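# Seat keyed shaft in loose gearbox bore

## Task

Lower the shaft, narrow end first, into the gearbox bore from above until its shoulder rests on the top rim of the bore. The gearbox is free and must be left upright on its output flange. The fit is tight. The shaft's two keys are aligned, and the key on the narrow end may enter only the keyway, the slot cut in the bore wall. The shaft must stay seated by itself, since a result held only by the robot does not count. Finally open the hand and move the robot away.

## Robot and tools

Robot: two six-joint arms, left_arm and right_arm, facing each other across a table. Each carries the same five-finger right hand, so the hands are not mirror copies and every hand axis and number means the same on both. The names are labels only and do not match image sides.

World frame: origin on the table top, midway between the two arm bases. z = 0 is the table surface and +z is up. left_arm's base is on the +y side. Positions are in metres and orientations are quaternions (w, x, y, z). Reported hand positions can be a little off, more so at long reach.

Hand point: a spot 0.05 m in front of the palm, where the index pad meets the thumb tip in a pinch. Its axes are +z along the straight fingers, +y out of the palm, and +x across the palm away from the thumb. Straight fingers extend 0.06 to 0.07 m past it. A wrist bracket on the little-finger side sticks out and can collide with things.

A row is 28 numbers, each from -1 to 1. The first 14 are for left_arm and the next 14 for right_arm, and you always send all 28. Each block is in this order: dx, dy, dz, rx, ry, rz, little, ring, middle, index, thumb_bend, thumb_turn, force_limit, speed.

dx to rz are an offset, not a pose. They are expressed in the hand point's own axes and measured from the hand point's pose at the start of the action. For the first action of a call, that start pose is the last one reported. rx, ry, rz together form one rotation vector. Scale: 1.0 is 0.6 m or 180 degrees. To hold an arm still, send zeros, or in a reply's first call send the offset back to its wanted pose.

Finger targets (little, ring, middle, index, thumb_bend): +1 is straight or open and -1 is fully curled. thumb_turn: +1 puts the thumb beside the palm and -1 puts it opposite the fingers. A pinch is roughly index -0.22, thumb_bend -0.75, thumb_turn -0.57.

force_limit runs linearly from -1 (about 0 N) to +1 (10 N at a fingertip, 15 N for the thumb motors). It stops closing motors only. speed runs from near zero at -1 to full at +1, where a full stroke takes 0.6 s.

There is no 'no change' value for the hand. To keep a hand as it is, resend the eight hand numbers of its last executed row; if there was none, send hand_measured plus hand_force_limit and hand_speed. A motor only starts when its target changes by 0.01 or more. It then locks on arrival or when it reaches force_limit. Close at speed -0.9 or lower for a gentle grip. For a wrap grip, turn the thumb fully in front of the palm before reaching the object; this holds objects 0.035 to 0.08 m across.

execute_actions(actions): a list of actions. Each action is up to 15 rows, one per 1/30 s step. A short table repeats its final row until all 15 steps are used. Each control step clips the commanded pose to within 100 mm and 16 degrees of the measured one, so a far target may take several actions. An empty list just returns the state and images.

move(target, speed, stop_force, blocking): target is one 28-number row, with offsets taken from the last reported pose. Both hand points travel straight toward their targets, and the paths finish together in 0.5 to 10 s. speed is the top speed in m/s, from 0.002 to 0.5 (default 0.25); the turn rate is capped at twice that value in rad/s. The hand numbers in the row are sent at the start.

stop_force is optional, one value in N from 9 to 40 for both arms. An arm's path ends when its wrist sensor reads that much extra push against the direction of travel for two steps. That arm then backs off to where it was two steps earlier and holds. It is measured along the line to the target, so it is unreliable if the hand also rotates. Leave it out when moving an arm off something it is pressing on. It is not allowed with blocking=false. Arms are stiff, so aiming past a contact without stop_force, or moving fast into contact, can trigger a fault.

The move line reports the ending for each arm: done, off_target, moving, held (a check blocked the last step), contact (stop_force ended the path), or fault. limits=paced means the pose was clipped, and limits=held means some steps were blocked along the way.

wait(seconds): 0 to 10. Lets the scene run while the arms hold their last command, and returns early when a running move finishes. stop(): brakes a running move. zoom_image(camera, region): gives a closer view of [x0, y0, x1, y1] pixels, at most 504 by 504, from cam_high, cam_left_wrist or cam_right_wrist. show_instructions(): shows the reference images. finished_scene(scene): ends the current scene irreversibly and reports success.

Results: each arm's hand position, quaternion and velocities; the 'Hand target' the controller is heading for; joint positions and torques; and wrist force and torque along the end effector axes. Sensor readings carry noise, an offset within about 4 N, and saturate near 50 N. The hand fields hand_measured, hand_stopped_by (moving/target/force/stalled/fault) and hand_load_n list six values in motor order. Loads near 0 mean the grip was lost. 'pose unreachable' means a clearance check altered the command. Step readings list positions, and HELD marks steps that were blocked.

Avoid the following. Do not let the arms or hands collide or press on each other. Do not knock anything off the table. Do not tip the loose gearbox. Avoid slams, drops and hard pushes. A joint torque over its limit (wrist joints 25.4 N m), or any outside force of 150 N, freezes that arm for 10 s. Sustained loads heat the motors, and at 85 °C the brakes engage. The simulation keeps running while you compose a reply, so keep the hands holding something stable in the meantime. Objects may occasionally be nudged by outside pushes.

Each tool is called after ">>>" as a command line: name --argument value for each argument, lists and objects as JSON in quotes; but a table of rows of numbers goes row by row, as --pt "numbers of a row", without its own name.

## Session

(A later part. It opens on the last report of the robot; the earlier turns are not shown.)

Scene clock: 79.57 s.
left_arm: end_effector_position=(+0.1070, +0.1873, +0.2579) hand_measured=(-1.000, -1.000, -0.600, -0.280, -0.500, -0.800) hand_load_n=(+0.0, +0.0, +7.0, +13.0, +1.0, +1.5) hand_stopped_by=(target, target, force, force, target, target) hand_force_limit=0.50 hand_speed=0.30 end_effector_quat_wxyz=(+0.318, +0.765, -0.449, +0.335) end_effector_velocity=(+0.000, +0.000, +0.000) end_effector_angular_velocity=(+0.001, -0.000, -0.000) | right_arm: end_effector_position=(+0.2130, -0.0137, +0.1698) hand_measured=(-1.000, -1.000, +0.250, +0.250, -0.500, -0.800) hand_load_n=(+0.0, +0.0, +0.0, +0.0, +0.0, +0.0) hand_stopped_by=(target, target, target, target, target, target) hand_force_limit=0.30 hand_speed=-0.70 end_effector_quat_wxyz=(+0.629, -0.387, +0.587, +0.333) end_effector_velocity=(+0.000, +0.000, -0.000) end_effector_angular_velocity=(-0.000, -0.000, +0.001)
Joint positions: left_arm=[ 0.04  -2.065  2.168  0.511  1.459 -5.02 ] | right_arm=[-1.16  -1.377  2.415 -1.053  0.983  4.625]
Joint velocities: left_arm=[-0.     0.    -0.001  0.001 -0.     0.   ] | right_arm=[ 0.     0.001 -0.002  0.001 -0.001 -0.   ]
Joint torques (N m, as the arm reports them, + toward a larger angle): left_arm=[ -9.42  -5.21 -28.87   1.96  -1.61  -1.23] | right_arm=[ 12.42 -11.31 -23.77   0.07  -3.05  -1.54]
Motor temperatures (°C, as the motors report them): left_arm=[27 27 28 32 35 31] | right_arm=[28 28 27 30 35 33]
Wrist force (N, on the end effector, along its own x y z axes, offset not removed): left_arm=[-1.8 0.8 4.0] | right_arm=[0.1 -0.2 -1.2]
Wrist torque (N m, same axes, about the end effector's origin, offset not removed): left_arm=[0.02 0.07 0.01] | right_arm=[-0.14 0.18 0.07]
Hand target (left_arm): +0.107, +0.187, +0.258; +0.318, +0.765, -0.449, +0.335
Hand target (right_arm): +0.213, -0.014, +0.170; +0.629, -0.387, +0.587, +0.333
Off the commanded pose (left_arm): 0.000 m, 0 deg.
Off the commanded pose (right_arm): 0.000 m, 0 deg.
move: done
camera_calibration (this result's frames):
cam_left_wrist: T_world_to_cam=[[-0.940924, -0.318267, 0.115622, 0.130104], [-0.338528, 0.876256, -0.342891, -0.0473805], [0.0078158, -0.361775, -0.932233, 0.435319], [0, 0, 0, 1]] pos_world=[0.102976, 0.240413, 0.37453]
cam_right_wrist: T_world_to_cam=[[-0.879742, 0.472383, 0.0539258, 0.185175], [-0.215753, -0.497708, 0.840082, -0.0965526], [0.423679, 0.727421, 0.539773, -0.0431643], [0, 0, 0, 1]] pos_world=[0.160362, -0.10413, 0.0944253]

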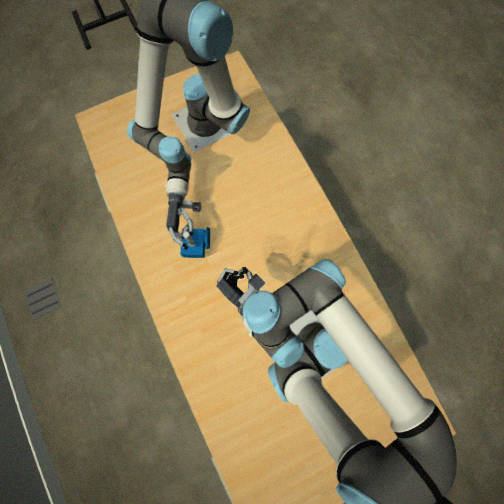

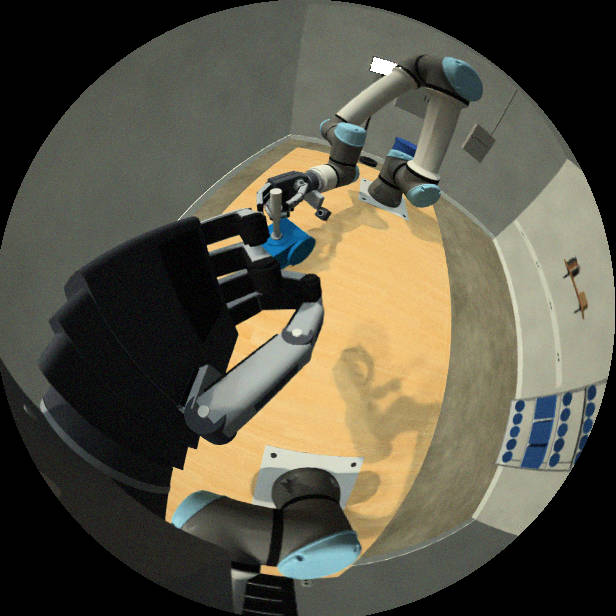

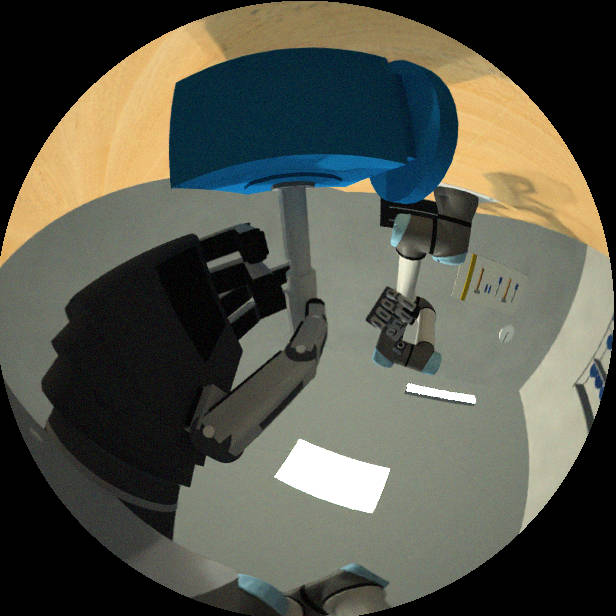

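>>> move --target '[0,0,0,0,0,0,-1,-1,-1,-1,-0.5,-0.8,0.5,0.3,0,0,0.0015,0,0,0,-1,-1,-0.4,-0.4,-0.5,-0.8,-0.2,-0.8]' --speed 0.002

>>> move --target '[0,0,0,0,0,0,-1,-1,-1,-1,-0.5,-0.8,0.5,0.3,0.001,-0.0016,0,-0.06,-0.006,0,-1,-1,-0.4,-0.4,-0.5,-0.8,-0.2,-0.8]' --speed 0.04

>>> zoom_image --camera "cam_left_wrist" --region '[240,180,310,250]'

>>> zoom_image --camera "cam_right_wrist" --region '[250,150,340,240]'

Scene clock: 80.80 s.
left_arm: end_effector_position=(+0.1070, +0.1873, +0.2579) hand_measured=(-1.000, -1.000, -0.600, -0.280, -0.500, -0.800) hand_load_n=(+0.0, +0.0, +7.0, +13.0, +1.0, +1.5) hand_stopped_by=(target, target, force, force, target, target) hand_force_limit=0.50 hand_speed=0.30 end_effector_quat_wxyz=(+0.318, +0.765, -0.449, +0.335) end_effector_velocity=(-0.000, -0.000, -0.000) end_effector_angular_velocity=(+0.001, -0.001, -0.001) | right_arm: end_effector_position=(+0.2135, -0.0129, +0.1699) hand_measured=(-1.000, -1.000, +0.008, +0.020, -0.498, -0.800) hand_load_n=(+0.0, +0.0, +5.0, +4.5, +3.0, +0.0) hand_stopped_by=(target, target, force, force, target, target) hand_force_limit=-0.20 hand_speed=-0.80 end_effector_quat_wxyz=(+0.629, -0.387, +0.587, +0.333) end_effector_velocity=(+0.000, +0.000, +0.000) end_effector_angular_velocity=(+0.001, -0.001, -0.001)
Joint positions: left_arm=[ 0.04  -2.065  2.168  0.511  1.459 -5.02 ] | right_arm=[-1.159 -1.375  2.413 -1.053  0.985  4.625]
Joint velocities: left_arm=[-0.     0.001 -0.    -0.    -0.     0.001] | right_arm=[ 0.     0.    -0.001 -0.001  0.001  0.   ]
Joint torques (N m, as the arm reports them, + toward a larger angle): left_arm=[ -9.43  -5.62 -28.96   2.05  -1.64  -1.26] | right_arm=[ 12.99  -9.53 -18.62   0.63   1.71  -1.6 ]
Motor temperatures (°C, as the motors report them): left_arm=[27 27 28 32 35 31] | right_arm=[28 28 27 30 35 33]
Wrist force (N, on the end effector, along its own x y z axes, offset not removed): left_arm=[-1.7 0.2 0.3] | right_arm=[-3.8 -4.6 5.1]
Wrist torque (N m, same axes, about the end effector's origin, offset not removed): left_arm=[-0.08 0.21 -0.18] | right_arm=[-0.69 0.14 0.10]
Hand target (left_arm): +0.107, +0.187, +0.258; +0.318, +0.765, -0.449, +0.335
Hand target (right_arm): +0.213, -0.013, +0.170; +0.629, -0.387, +0.587, +0.333
Off the commanded pose (left_arm): 0.000 m, 0 deg.
Off the commanded pose (right_arm): 0.000 m, 0 deg.
move: done
camera_calibration (this result's frames):
cam_left_wrist: T_world_to_cam=[[-0.940924, -0.318267, 0.115623, 0.130104], [-0.338528, 0.876256, -0.342891, -0.0473804], [0.00781575, -0.361776, -0.932232, 0.435319], [0, 0, 0, 1]] pos_world=[0.102976, 0.240413, 0.37453]
cam_right_wrist: T_world_to_cam=[[-0.879728, 0.472414, 0.0538862, 0.185207], [-0.215824, -0.497727, 0.840052, -0.0960679], [0.423673, 0.727387, 0.539823, -0.0439625], [0, 0, 0, 1]] pos_world=[0.160823, -0.103332, 0.0944539]

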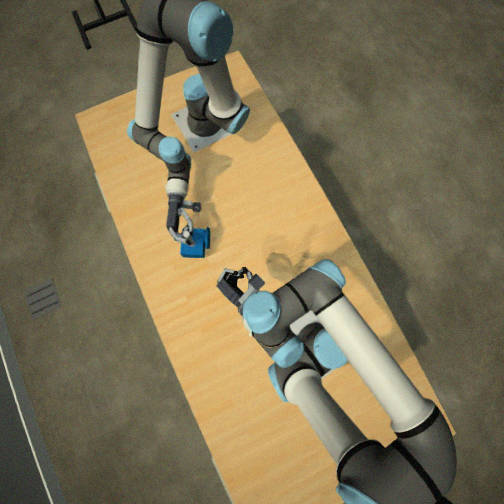

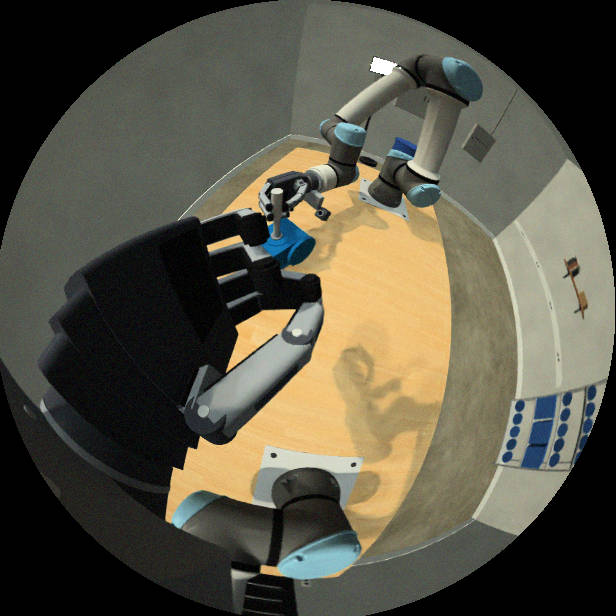

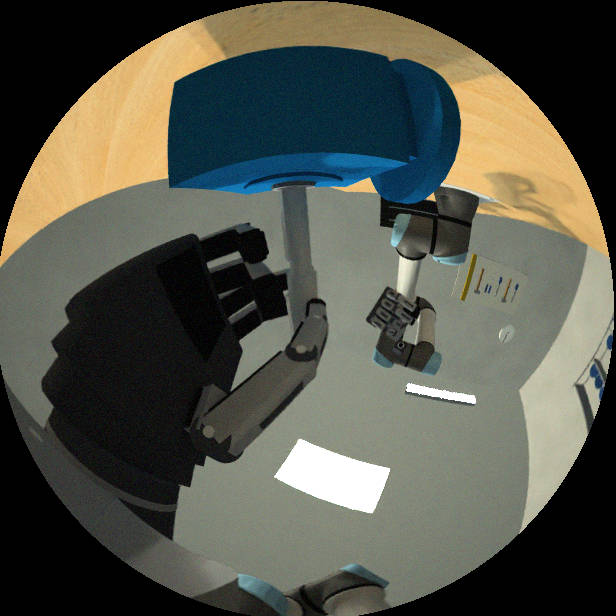

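Scene clock: 83.40 s.
left_arm: end_effector_position=(+0.1070, +0.1873, +0.2579) hand_measured=(-1.000, -1.000, -0.600, -0.280, -0.500, -0.800) hand_load_n=(+0.0, +0.0, +7.0, +13.0, +1.0, +1.5) hand_stopped_by=(target, target, force, force, target, target) hand_force_limit=0.50 hand_speed=0.30 end_effector_quat_wxyz=(+0.318, +0.765, -0.449, +0.335) end_effector_velocity=(+0.000, -0.000, +0.001) end_effector_angular_velocity=(-0.002, -0.000, +0.000) | right_arm: end_effector_position=(+0.2143, -0.0135, +0.1694) hand_measured=(-1.000, -1.000, +0.008, +0.020, -0.496, -0.800) hand_load_n=(+0.0, +0.0, +3.0, +3.0, +4.5, +1.0) hand_stopped_by=(target, target, force, force, target, target) hand_force_limit=-0.20 hand_speed=-0.80 end_effector_quat_wxyz=(+0.595, -0.441, +0.547, +0.390) end_effector_velocity=(-0.000, -0.000, -0.000) end_effector_angular_velocity=(-0.000, +0.001, +0.009)
Joint positions: left_arm=[ 0.04  -2.065  2.168  0.511  1.459 -5.02 ] | right_arm=[-1.253 -1.325  2.342 -1.037  0.701  4.629]
Joint velocities: left_arm=[-0.    -0.    -0.001 -0.    -0.001 -0.   ] | right_arm=[-0.004  0.003 -0.004  0.002 -0.013  0.   ]
Joint torques (N m, as the arm reports them, + toward a larger angle): left_arm=[ -9.09  -5.52 -28.78   1.97  -1.69  -1.24] | right_arm=[-14.23 -12.66 -22.24   0.62  -2.95   1.83]
Motor temperatures (°C, as the motors report them): left_arm=[27 27 28 32 35 31] | right_arm=[28 28 27 30 35 33]
Wrist force (N, on the end effector, along its own x y z axes, offset not removed): left_arm=[-3.9 0.8 -1.3] | right_arm=[-1.1 -1.0 0.0]
Wrist torque (N m, same axes, about the end effector's origin, offset not removed): left_arm=[0.30 0.45 -0.21] | right_arm=[0.00 0.08 0.20]
Hand target (left_arm): +0.107, +0.187, +0.258; +0.318, +0.765, -0.449, +0.335
Hand target (right_arm): +0.214, -0.013, +0.169; +0.595, -0.441, +0.547, +0.390
Off the commanded pose (left_arm): 0.000 m, 0 deg.
Off the commanded pose (right_arm): 0.000 m, 0 deg.
move: done
camera_calibration (this result's frames):
cam_left_wrist: T_world_to_cam=[[-0.940924, -0.318267, 0.115623, 0.130104], [-0.338528, 0.876256, -0.342891, -0.0473805], [0.00781562, -0.361775, -0.932232, 0.435319], [0, 0, 0, 1]] pos_world=[0.102976, 0.240413, 0.37453]
cam_right_wrist: T_world_to_cam=[[-0.952835, 0.29907, 0.0516064, 0.199982], [-0.120569, -0.529073, 0.839967, -0.116591], [0.278513, 0.794128, 0.540178, -0.0117605], [0, 0, 0, 1]] pos_world=[0.179768, -0.112154, 0.0939649]

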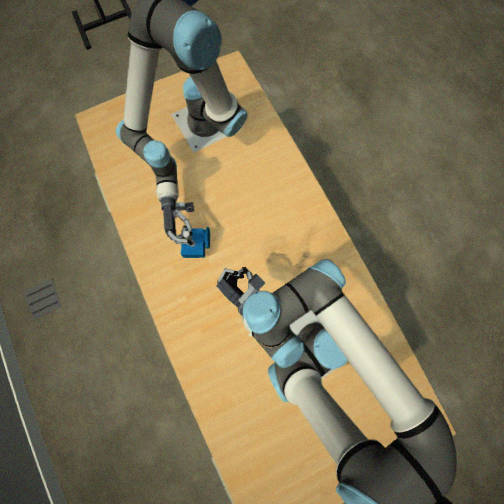

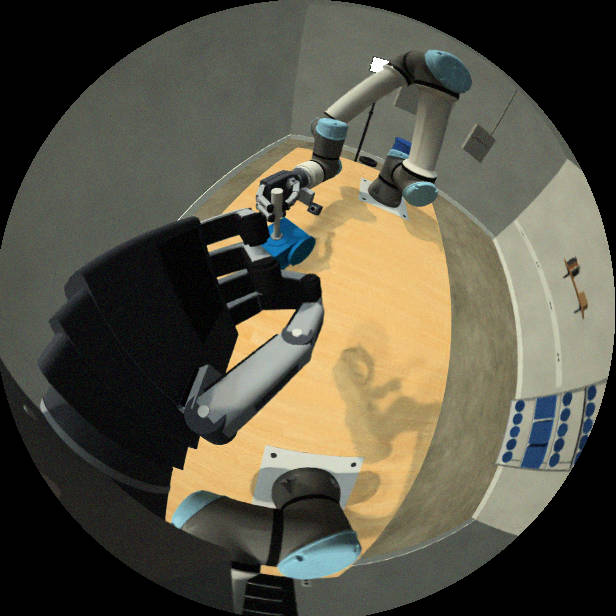

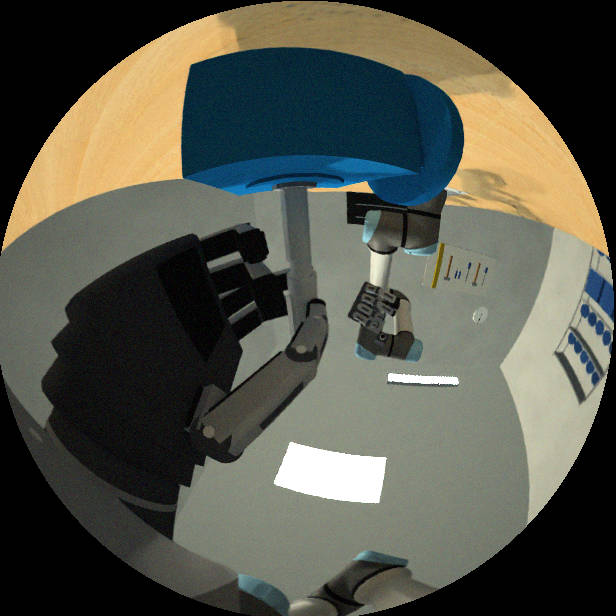

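Region (240, 180, 310, 250) of cam_left_wrist's 616x616 image, scaled by 7.200, with more detail than that image has.

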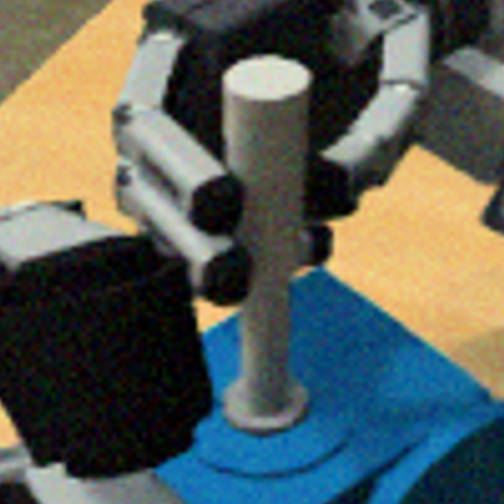

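Region (250, 150, 340, 240) of cam_right_wrist's 616x616 image, scaled by 5.600, with more detail than that image has.

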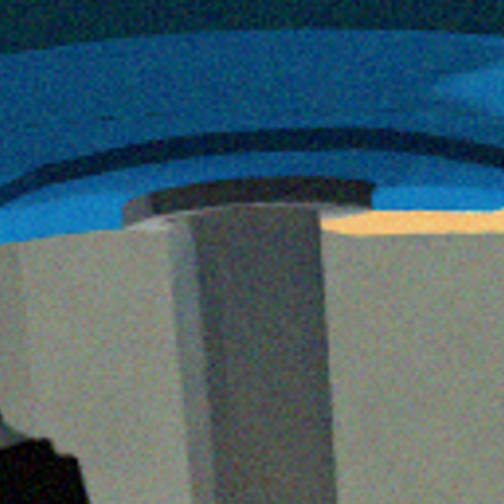

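>>> move --target '[0,0,0,0,0,0,-1,-1,-1,-1,-0.5,-0.8,0.5,0.3,-0.0015,-0.001,0,-0.03,-0.003,0,-1,-1,-0.4,-0.4,-0.5,-0.8,-0.2,-0.8]' --speed 0.04

>>> move --target '[0,0,0,0,0,0,-1,-1,-1,-1,-0.5,-0.8,0.5,0.3,0.005,0.0005,0,0,0,0,-1,-1,-0.4,-0.4,-0.5,-0.8,-0.2,-0.8]' --speed 0.003 --stop_force 9

>>> zoom_image --camera "cam_left_wrist" --region '[240,180,310,250]'

>>> zoom_image --camera "cam_right_wrist" --region '[250,150,340,240]'

Scene clock: 84.97 s.
left_arm: end_effector_position=(+0.1070, +0.1873, +0.2579) hand_measured=(-1.000, -1.000, -0.600, -0.280, -0.500, -0.800) hand_load_n=(+0.0, +0.0, +7.0, +13.0, +1.0, +1.5) hand_stopped_by=(target, target, force, force, target, target) hand_force_limit=0.50 hand_speed=0.30 end_effector_quat_wxyz=(+0.318, +0.765, -0.449, +0.335) end_effector_velocity=(+0.000, -0.000, +0.000) end_effector_angular_velocity=(-0.001, -0.001, -0.000) | right_arm: end_effector_position=(+0.2148, -0.0137, +0.1704) hand_measured=(-1.000, -1.000, +0.008, +0.020, -0.496, -0.800) hand_load_n=(+0.0, +0.0, +3.0, +3.0, +4.5, -0.5) hand_stopped_by=(target, target, force, force, target, target) hand_force_limit=-0.20 hand_speed=-0.80 end_effector_quat_wxyz=(+0.576, -0.466, +0.525, +0.417) end_effector_velocity=(+0.001, +0.000, +0.001) end_effector_angular_velocity=(+0.000, -0.002, +0.009)
Joint positions: left_arm=[ 0.04  -2.065  2.168  0.511  1.459 -5.02 ] | right_arm=[-1.283 -1.296  2.293 -1.02   0.578  4.633]
Joint velocities: left_arm=[-0.001  0.    -0.001 -0.    -0.001  0.   ] | right_arm=[-0.002  0.003 -0.007  0.001 -0.011 -0.   ]
Joint torques (N m, as the arm reports them, + toward a larger angle): left_arm=[-10.14  -5.57 -28.78   2.01  -1.69  -1.32] | right_arm=[-14.06 -15.07 -23.84   0.29  -2.72   2.14]
Motor temperatures (°C, as the motors report them): left_arm=[27 27 28 32 35 31] | right_arm=[28 28 27 30 35 33]
Wrist force (N, on the end effector, along its own x y z axes, offset not removed): left_arm=[-3.9 -0.5 0.6] | right_arm=[1.3 -0.4 0.0]
Wrist torque (N m, same axes, about the end effector's origin, offset not removed): left_arm=[0.00 0.62 0.03] | right_arm=[-0.27 0.36 0.08]
Hand target (left_arm): +0.107, +0.187, +0.258; +0.318, +0.765, -0.449, +0.335
Hand target (right_arm): +0.215, -0.014, +0.170; +0.576, -0.467, +0.525, +0.418
Off the commanded pose (left_arm): 0.000 m, 0 deg.
Off the commanded pose (right_arm): 0.000 m, 0 deg.
move: done
camera_calibration (this result's frames):
cam_left_wrist: T_world_to_cam=[[-0.940924, -0.318267, 0.115623, 0.130104], [-0.338528, 0.876256, -0.342891, -0.0473804], [0.00781563, -0.361776, -0.932232, 0.435319], [0, 0, 0, 1]] pos_world=[0.102976, 0.240413, 0.37453]
cam_right_wrist: T_world_to_cam=[[-0.976747, 0.208381, 0.0504345, 0.204537], [-0.0713738, -0.537859, 0.840008, -0.12815], [0.202168, 0.816875, 0.540225, 0.00443437], [0, 0, 0, 1]] pos_world=[0.189738, -0.115171, 0.0949357]

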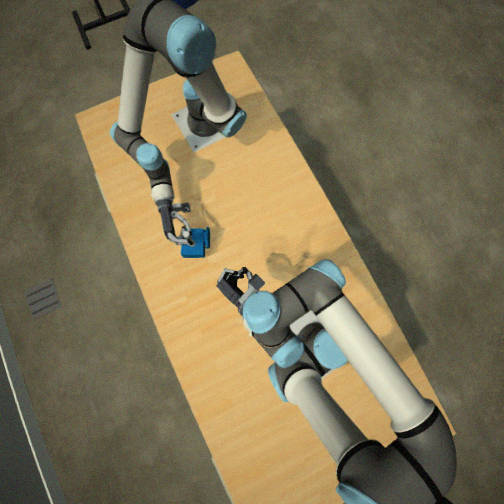

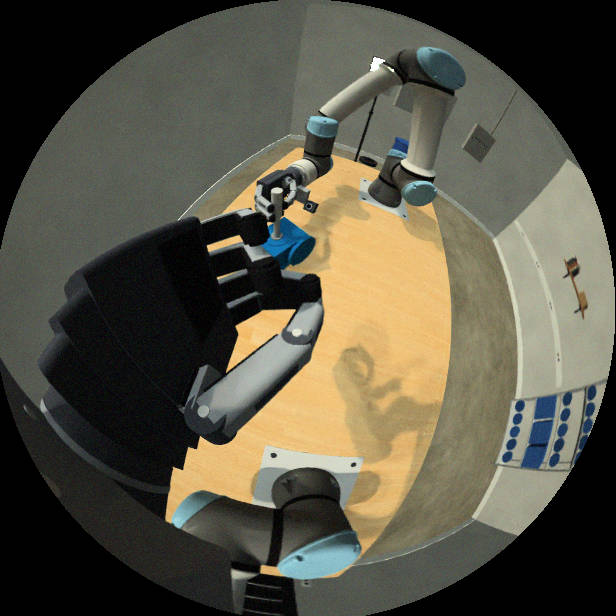

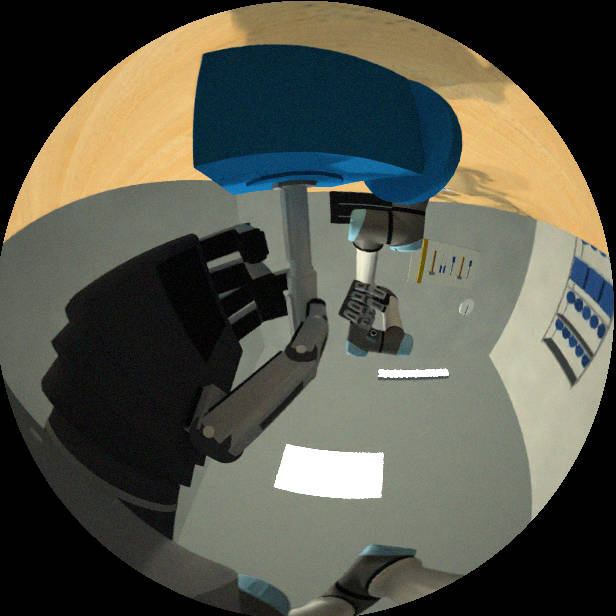

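Scene clock: 86.20 s.
left_arm: end_effector_position=(+0.1070, +0.1873, +0.2579) hand_measured=(-1.000, -1.000, -0.600, -0.280, -0.500, -0.800) hand_load_n=(+0.0, +0.0, +7.0, +13.0, +1.0, +1.5) hand_stopped_by=(target, target, force, force, target, target) hand_force_limit=0.50 hand_speed=0.30 end_effector_quat_wxyz=(+0.318, +0.765, -0.449, +0.335) end_effector_velocity=(-0.000, -0.000, +0.002) end_effector_angular_velocity=(-0.002, -0.000, -0.001) | right_arm: end_effector_position=(+0.2149, -0.0136, +0.1674) hand_measured=(-1.000, -1.000, +0.008, +0.020, -0.496, -0.800) hand_load_n=(+0.0, +0.0, +3.0, +3.0, +3.5, +1.5) hand_stopped_by=(target, target, force, force, target, target) hand_force_limit=-0.20 hand_speed=-0.80 end_effector_quat_wxyz=(+0.576, -0.466, +0.525, +0.417) end_effector_velocity=(-0.001, +0.000, -0.001) end_effector_angular_velocity=(-0.000, +0.000, +0.001)
Joint positions: left_arm=[ 0.04  -2.065  2.168  0.511  1.459 -5.02 ] | right_arm=[-1.283 -1.288  2.295 -1.03   0.578  4.633]
Joint velocities: left_arm=[-0.    -0.001 -0.003  0.002  0.001  0.001] | right_arm=[ 0.     0.001  0.001 -0.002 -0.001  0.   ]
Joint torques (N m, as the arm reports them, + toward a larger angle): left_arm=[ -9.47  -5.32 -28.7    1.99  -1.67  -1.35] | right_arm=[ 11.97 -12.11  -0.57  -1.78   2.8   -1.06]
Motor temperatures (°C, as the motors report them): left_arm=[27 27 28 32 35 31] | right_arm=[28 28 27 30 35 33]
Wrist force (N, on the end effector, along its own x y z axes, offset not removed): left_arm=[-1.0 4.2 1.4] | right_arm=[-7.6 -3.1 4.0]
Wrist torque (N m, same axes, about the end effector's origin, offset not removed): left_arm=[0.62 0.10 0.08] | right_arm=[-0.62 0.53 -0.01]
Hand target (left_arm): +0.107, +0.187, +0.258; +0.318, +0.765, -0.449, +0.335
Hand target (right_arm): +0.215, -0.014, +0.167; +0.576, -0.466, +0.525, +0.417
Off the commanded pose (left_arm): 0.000 m, 0 deg.
Off the commanded pose (right_arm): 0.000 m, 0 deg.
move: done
camera_calibration (this result's frames):
cam_left_wrist: T_world_to_cam=[[-0.940924, -0.318267, 0.115623, 0.130104], [-0.338528, 0.876256, -0.342891, -0.0473805], [0.00781561, -0.361776, -0.932232, 0.435319], [0, 0, 0, 1]] pos_world=[0.102976, 0.240413, 0.37453]
cam_right_wrist: T_world_to_cam=[[-0.976733, 0.208441, 0.0504457, 0.204724], [-0.0713974, -0.537855, 0.840009, -0.125622], [0.202225, 0.816863, 0.540222, 0.00600719], [0, 0, 0, 1]] pos_world=[0.189777, -0.115146, 0.0919508]

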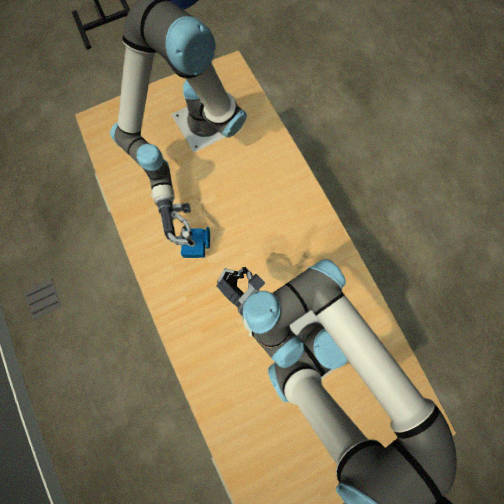

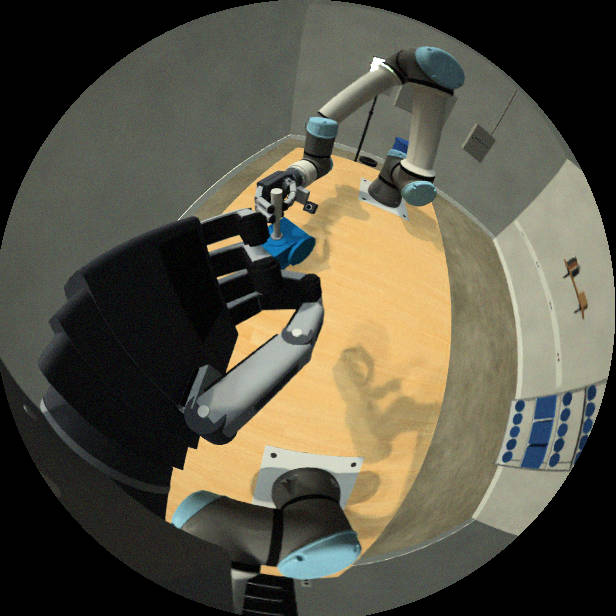

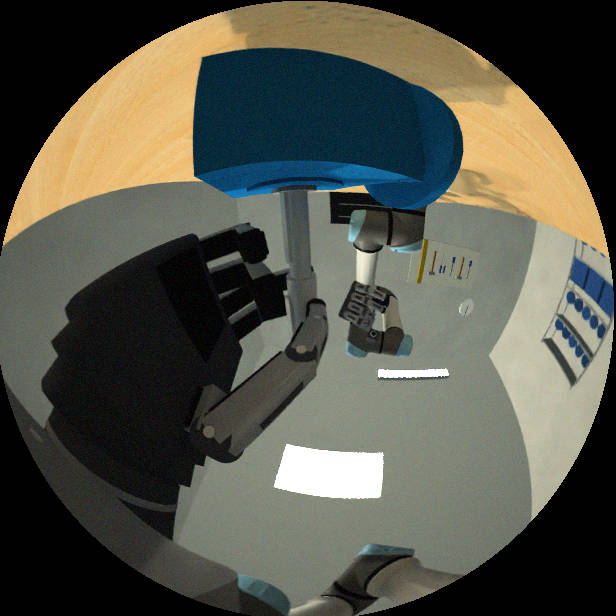

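Region (240, 180, 310, 250) of cam_left_wrist's 616x616 image, scaled by 7.200, with more detail than that image has.

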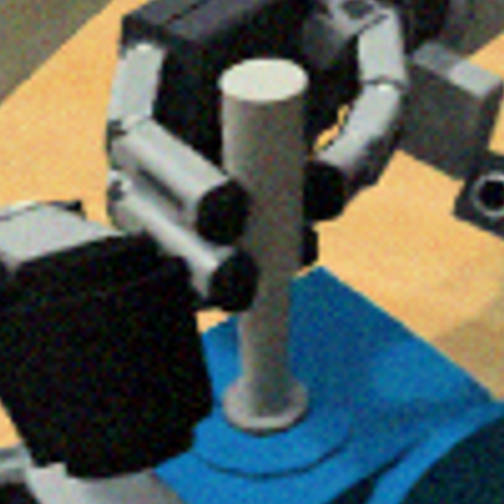

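Region (250, 150, 340, 240) of cam_right_wrist's 616x616 image, scaled by 5.600, with more detail than that image has.

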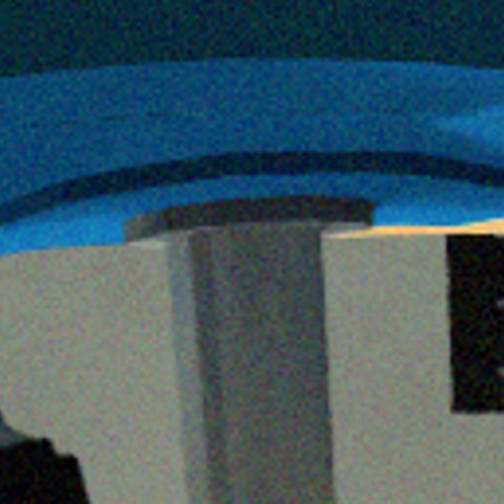

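>>> move --target '[0,0,0,0,0,0,-1,-1,-1,-1,-0.5,-0.8,0.5,0.3,-0.006,-0.0006,0,0,0,0,-1,-1,-0.45,-0.45,-0.5,-0.8,0.2,-0.8]' --speed 0.004

>>> zoom_image --camera "cam_right_wrist" --region '[265,165,325,215]'

Scene clock: 87.47 s.
left_arm: end_effector_position=(+0.1070, +0.1873, +0.2579) hand_measured=(-1.000, -1.000, -0.600, -0.280, -0.500, -0.800) hand_load_n=(+0.0, +0.0, +7.0, +13.0, +1.0, +1.5) hand_stopped_by=(target, target, force, force, target, target) hand_force_limit=0.50 hand_speed=0.30 end_effector_quat_wxyz=(+0.318, +0.765, -0.449, +0.335) end_effector_velocity=(-0.000, -0.001, +0.000) end_effector_angular_velocity=(-0.001, +0.001, -0.001) | right_arm: end_effector_position=(+0.2148, -0.0136, +0.1710) hand_measured=(-1.000, -1.000, +0.000, +0.002, -0.496, -0.800) hand_load_n=(+0.0, +0.0, +3.0, +6.5, +7.5, -2.0) hand_stopped_by=(target, target, force, force, target, target) hand_force_limit=0.20 hand_speed=-0.80 end_effector_quat_wxyz=(+0.576, -0.466, +0.525, +0.417) end_effector_velocity=(+0.000, -0.000, +0.000) end_effector_angular_velocity=(-0.000, +0.001, -0.002)
Joint positions: left_arm=[ 0.04  -2.065  2.168  0.511  1.459 -5.02 ] | right_arm=[-1.283 -1.298  2.293 -1.018  0.578  4.633]
Joint velocities: left_arm=[-0.001  0.    -0.    -0.001 -0.    -0.001] | right_arm=[-0.    -0.002  0.     0.002  0.002  0.   ]
Joint torques (N m, as the arm reports them, + toward a larger angle): left_arm=[ -9.59  -5.45 -28.98   2.02  -1.72  -1.22] | right_arm=[-10.66 -29.88 -24.25   0.34  -2.93   2.16]
Motor temperatures (°C, as the motors report them): left_arm=[27 27 28 32 35 31] | right_arm=[28 28 27 30 35 33]
Wrist force (N, on the end effector, along its own x y z axes, offset not removed): left_arm=[-3.9 0.6 -0.4] | right_arm=[2.8 -0.9 1.5]
Wrist torque (N m, same axes, about the end effector's origin, offset not removed): left_arm=[0.26 0.47 -0.08] | right_arm=[-0.47 0.07 0.19]
Hand target (left_arm): +0.107, +0.187, +0.258; +0.318, +0.765, -0.449, +0.335
Hand target (right_arm): +0.215, -0.014, +0.171; +0.576, -0.466, +0.525, +0.417
Off the commanded pose (left_arm): 0.000 m, 0 deg.
Off the commanded pose (right_arm): 0.000 m, 0 deg.
move: done
camera_calibration (this result's frames):
cam_left_wrist: T_world_to_cam=[[-0.940924, -0.318267, 0.115623, 0.130104], [-0.338528, 0.876256, -0.342891, -0.0473804], [0.00781577, -0.361776, -0.932232, 0.435319], [0, 0, 0, 1]] pos_world=[0.102976, 0.240413, 0.37453]
cam_right_wrist: T_world_to_cam=[[-0.976765, 0.208297, 0.0504282, 0.204464], [-0.0713342, -0.53787, 0.840004, -0.128654], [0.202094, 0.816889, 0.540232, 0.00412284], [0, 0, 0, 1]] pos_world=[0.189702, -0.115156, 0.0955318]

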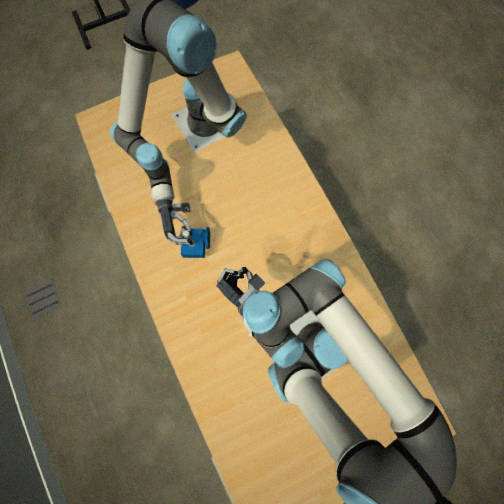

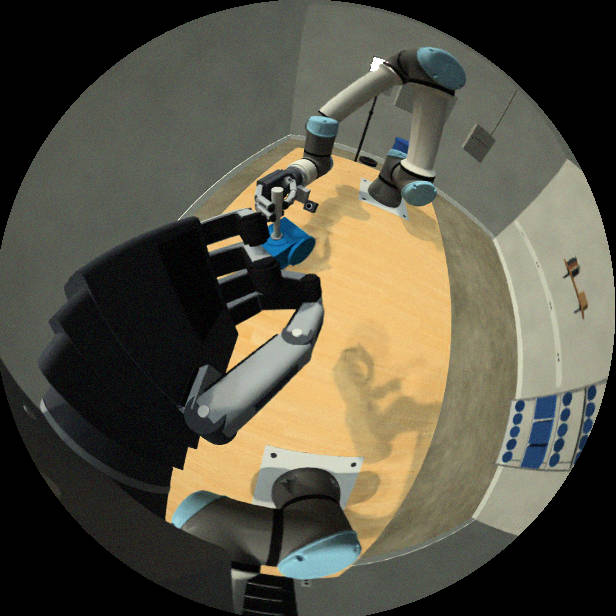

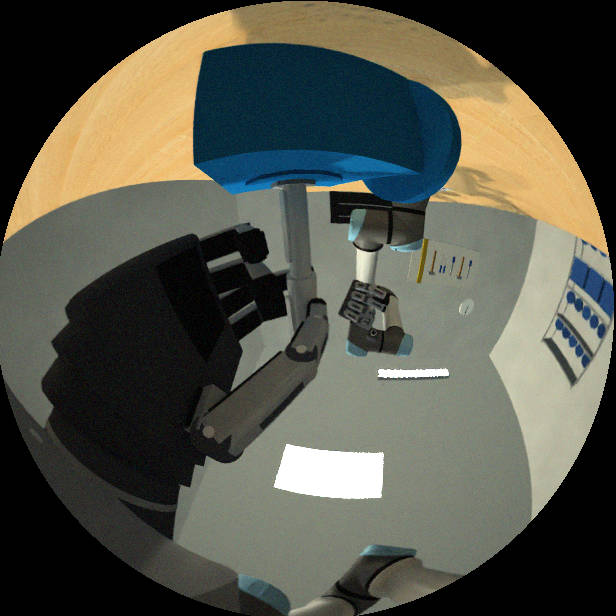

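Region (265, 165, 325, 215) of cam_right_wrist's 616x616 image, scaled by 8.400, with more detail than that image has.

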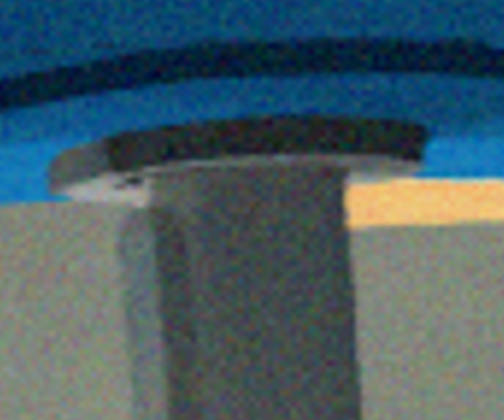

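>>> move --target '[0,0,0,0,0,0,-1,-1,-1,-1,-0.5,-0.8,0.5,0.3,0.001,-0.0008,0,-0.035,-0.0035,0,-1,-1,-0.45,-0.45,-0.5,-0.8,0.2,-0.8]' --speed 0.04

>>> move --target '[0,0,0,0,0,0,-1,-1,-1,-1,-0.5,-0.8,0.5,0.3,0.005,0.0005,0,0,0,0,-1,-1,-0.45,-0.45,-0.5,-0.8,0.2,-0.8]' --speed 0.003 --stop_force 9

>>> zoom_image --camera "cam_left_wrist" --region '[240,180,310,250]'

>>> zoom_image --camera "cam_right_wrist" --region '[265,165,325,215]'

Scene clock: 89.77 s.
left_arm: end_effector_position=(+0.1070, +0.1873, +0.2579) hand_measured=(-1.000, -1.000, -0.600, -0.280, -0.500, -0.800) hand_load_n=(+0.0, +0.0, +7.0, +13.0, +1.0, +1.5) hand_stopped_by=(target, target, force, force, target, target) hand_force_limit=0.50 hand_speed=0.30 end_effector_quat_wxyz=(+0.318, +0.765, -0.449, +0.335) end_effector_velocity=(-0.000, +0.000, +0.000) end_effector_angular_velocity=(-0.000, +0.000, -0.001) | right_arm: end_effector_position=(+0.2153, -0.0138, +0.1705) hand_measured=(-1.000, -1.000, +0.000, +0.002, -0.496, -0.800) hand_load_n=(+0.0, +0.0, +3.0, +7.0, +7.5, -1.5) hand_stopped_by=(target, target, force, force, target, target) hand_force_limit=0.20 hand_speed=-0.80 end_effector_quat_wxyz=(+0.553, -0.495, +0.499, +0.448) end_effector_velocity=(+0.000, -0.000, -0.000) end_effector_angular_velocity=(-0.000, -0.001, +0.009)
Joint positions: left_arm=[ 0.04  -2.065  2.168  0.511  1.459 -5.02 ] | right_arm=[-1.306 -1.256  2.229 -1.002  0.445  4.638]
Joint velocities: left_arm=[ 0.    -0.001 -0.001  0.002  0.001  0.001] | right_arm=[-0.002  0.004 -0.006  0.002 -0.011  0.   ]
Joint torques (N m, as the arm reports them, + toward a larger angle): left_arm=[ -9.36  -4.97 -28.76   1.93  -1.69  -1.13] | right_arm=[-13.89 -17.27 -24.12   0.44  -2.95   2.  ]
Motor temperatures (°C, as the motors report them): left_arm=[27 27 28 32 35 31] | right_arm=[28 28 27 30 35 33]
Wrist force (N, on the end effector, along its own x y z axes, offset not removed): left_arm=[-1.4 0.9 -0.7] | right_arm=[1.8 -1.9 1.4]
Wrist torque (N m, same axes, about the end effector's origin, offset not removed): left_arm=[0.08 0.11 -0.19] | right_arm=[-0.25 0.19 0.23]
Hand target (left_arm): +0.107, +0.187, +0.258; +0.318, +0.765, -0.449, +0.335
Hand target (right_arm): +0.215, -0.014, +0.170; +0.553, -0.495, +0.499, +0.448
Off the commanded pose (left_arm): 0.000 m, 0 deg.
Off the commanded pose (right_arm): 0.000 m, 0 deg.
move: done
camera_calibration (this result's frames):
cam_left_wrist: T_world_to_cam=[[-0.940924, -0.318267, 0.115623, 0.130104], [-0.338528, 0.876256, -0.342891, -0.0473805], [0.00781571, -0.361776, -0.932232, 0.435319], [0, 0, 0, 1]] pos_world=[0.102976, 0.240413, 0.37453]
cam_right_wrist: T_world_to_cam=[[-0.993768, 0.100091, 0.0490551, 0.207431], [-0.0131402, -0.542219, 0.840135, -0.140866], [0.110688, 0.834255, 0.540155, 0.024337], [0, 0, 0, 1]] pos_world=[0.201594, -0.117445, 0.0950247]

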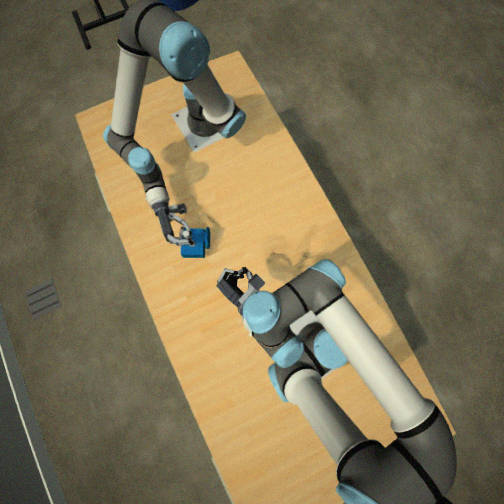

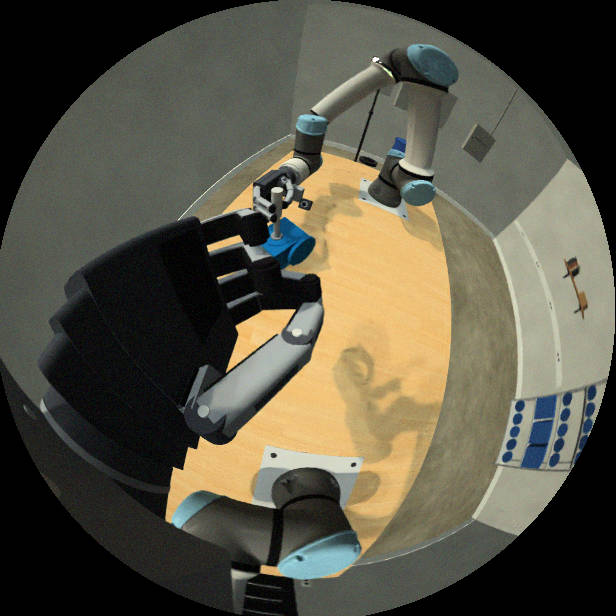

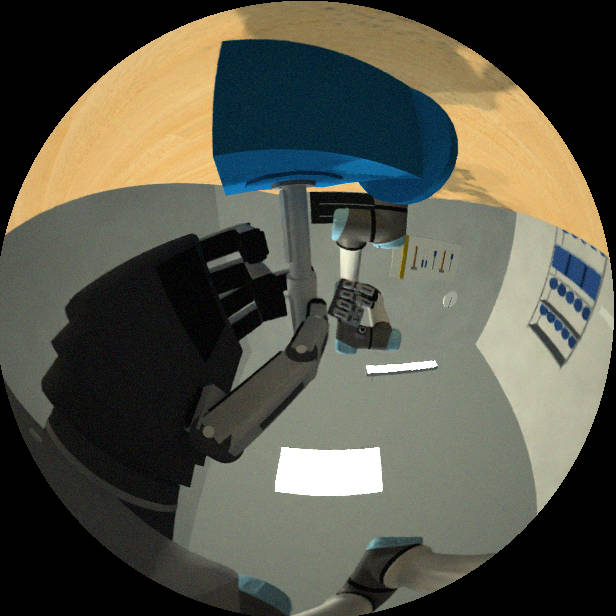

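Scene clock: 91.17 s.
left_arm: end_effector_position=(+0.1070, +0.1873, +0.2579) hand_measured=(-1.000, -1.000, -0.600, -0.280, -0.500, -0.800) hand_load_n=(+0.0, +0.0, +7.0, +13.0, +1.0, +1.5) hand_stopped_by=(target, target, force, force, target, target) hand_force_limit=0.50 hand_speed=0.30 end_effector_quat_wxyz=(+0.318, +0.765, -0.449, +0.335) end_effector_velocity=(-0.000, -0.001, +0.001) end_effector_angular_velocity=(-0.003, -0.001, -0.001) | right_arm: end_effector_position=(+0.2154, -0.0138, +0.1675) hand_measured=(-1.000, -1.000, +0.000, +0.002, -0.496, -0.800) hand_load_n=(+0.0, +0.0, +3.5, +8.5, +6.0, +1.5) hand_stopped_by=(target, target, force, force, target, target) hand_force_limit=0.20 hand_speed=-0.80 end_effector_quat_wxyz=(+0.553, -0.495, +0.499, +0.448) end_effector_velocity=(-0.000, -0.000, +0.000) end_effector_angular_velocity=(-0.000, +0.001, +0.002)
Joint positions: left_arm=[ 0.04  -2.065  2.168  0.511  1.459 -5.02 ] | right_arm=[-1.306 -1.248  2.231 -1.012  0.445  4.638]
Joint velocities: left_arm=[-0.001 -0.001 -0.    -0.003 -0.     0.001] | right_arm=[-0.    -0.    -0.001  0.002 -0.002 -0.   ]
Joint torques (N m, as the arm reports them, + toward a larger angle): left_arm=[-10.11  -5.09 -28.66   2.08  -1.6   -1.28] | right_arm=[  6.63 -27.44  -2.26   1.44   2.35  -1.85]
Motor temperatures (°C, as the motors report them): left_arm=[27 27 28 32 35 31] | right_arm=[28 28 27 30 35 33]
Wrist force (N, on the end effector, along its own x y z axes, offset not removed): left_arm=[-4.9 2.4 3.5] | right_arm=[-10.8 -1.2 5.6]
Wrist torque (N m, same axes, about the end effector's origin, offset not removed): left_arm=[0.29 0.77 -0.26] | right_arm=[-0.24 0.52 -0.12]
Hand target (left_arm): +0.107, +0.187, +0.258; +0.318, +0.765, -0.449, +0.335
Hand target (right_arm): +0.215, -0.014, +0.168; +0.553, -0.495, +0.499, +0.448
Off the commanded pose (left_arm): 0.000 m, 0 deg.
Off the commanded pose (right_arm): 0.000 m, 0 deg.
move: contact (right_arm)
camera_calibration (this result's frames):
cam_left_wrist: T_world_to_cam=[[-0.940924, -0.318267, 0.115623, 0.130104], [-0.338528, 0.876256, -0.342891, -0.0473803], [0.00781577, -0.361776, -0.932232, 0.435319], [0, 0, 0, 1]] pos_world=[0.102976, 0.240413, 0.37453]
cam_right_wrist: T_world_to_cam=[[-0.993753, 0.100228, 0.0490795, 0.207653], [-0.0131928, -0.542205, 0.840142, -0.138345], [0.110817, 0.834247, 0.540141, 0.0259107], [0, 0, 0, 1]] pos_world=[0.20166, -0.11744, 0.0920424]

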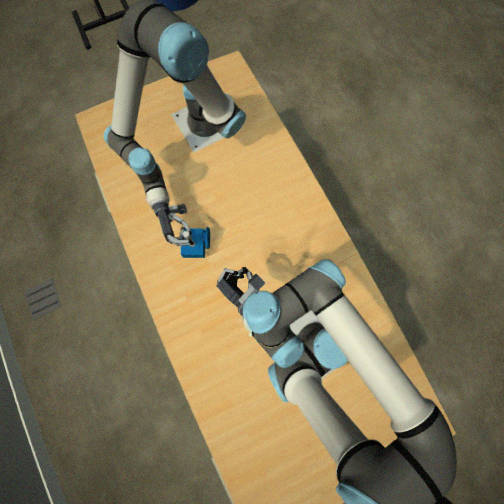

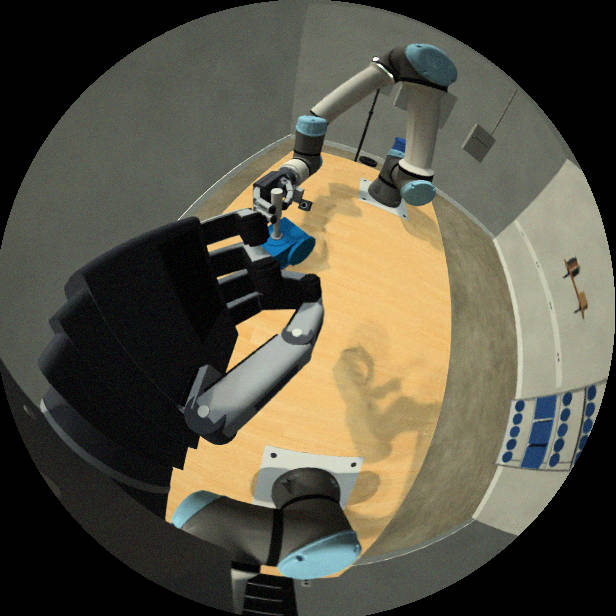

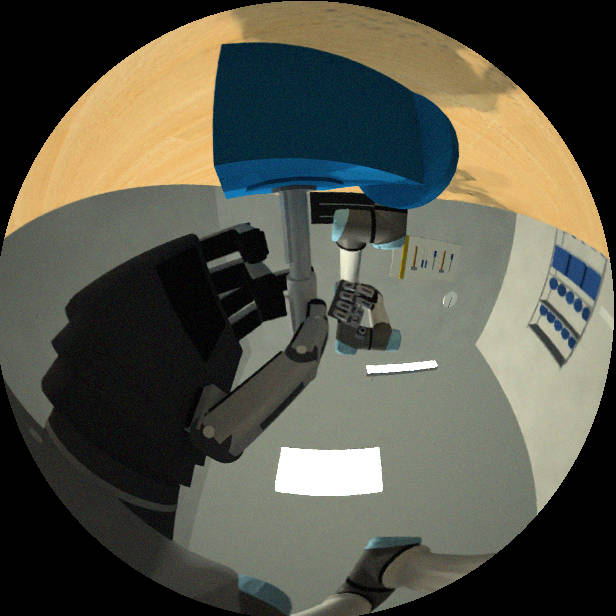

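Region (240, 180, 310, 250) of cam_left_wrist's 616x616 image, scaled by 7.200, with more detail than that image has.

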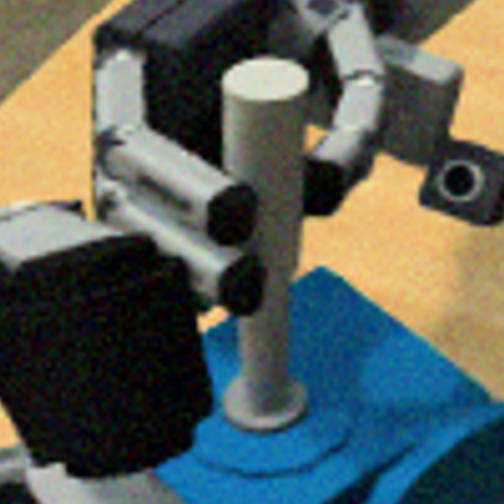

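Region (265, 165, 325, 215) of cam_right_wrist's 616x616 image, scaled by 8.400, with more detail than that image has.

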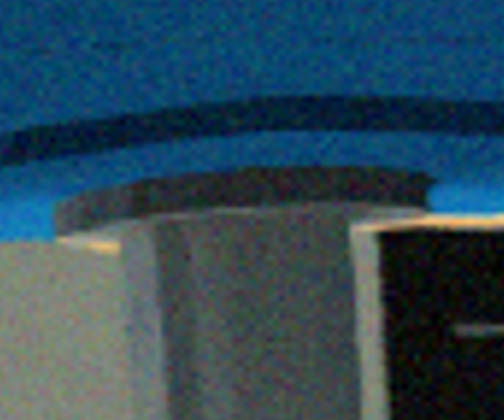

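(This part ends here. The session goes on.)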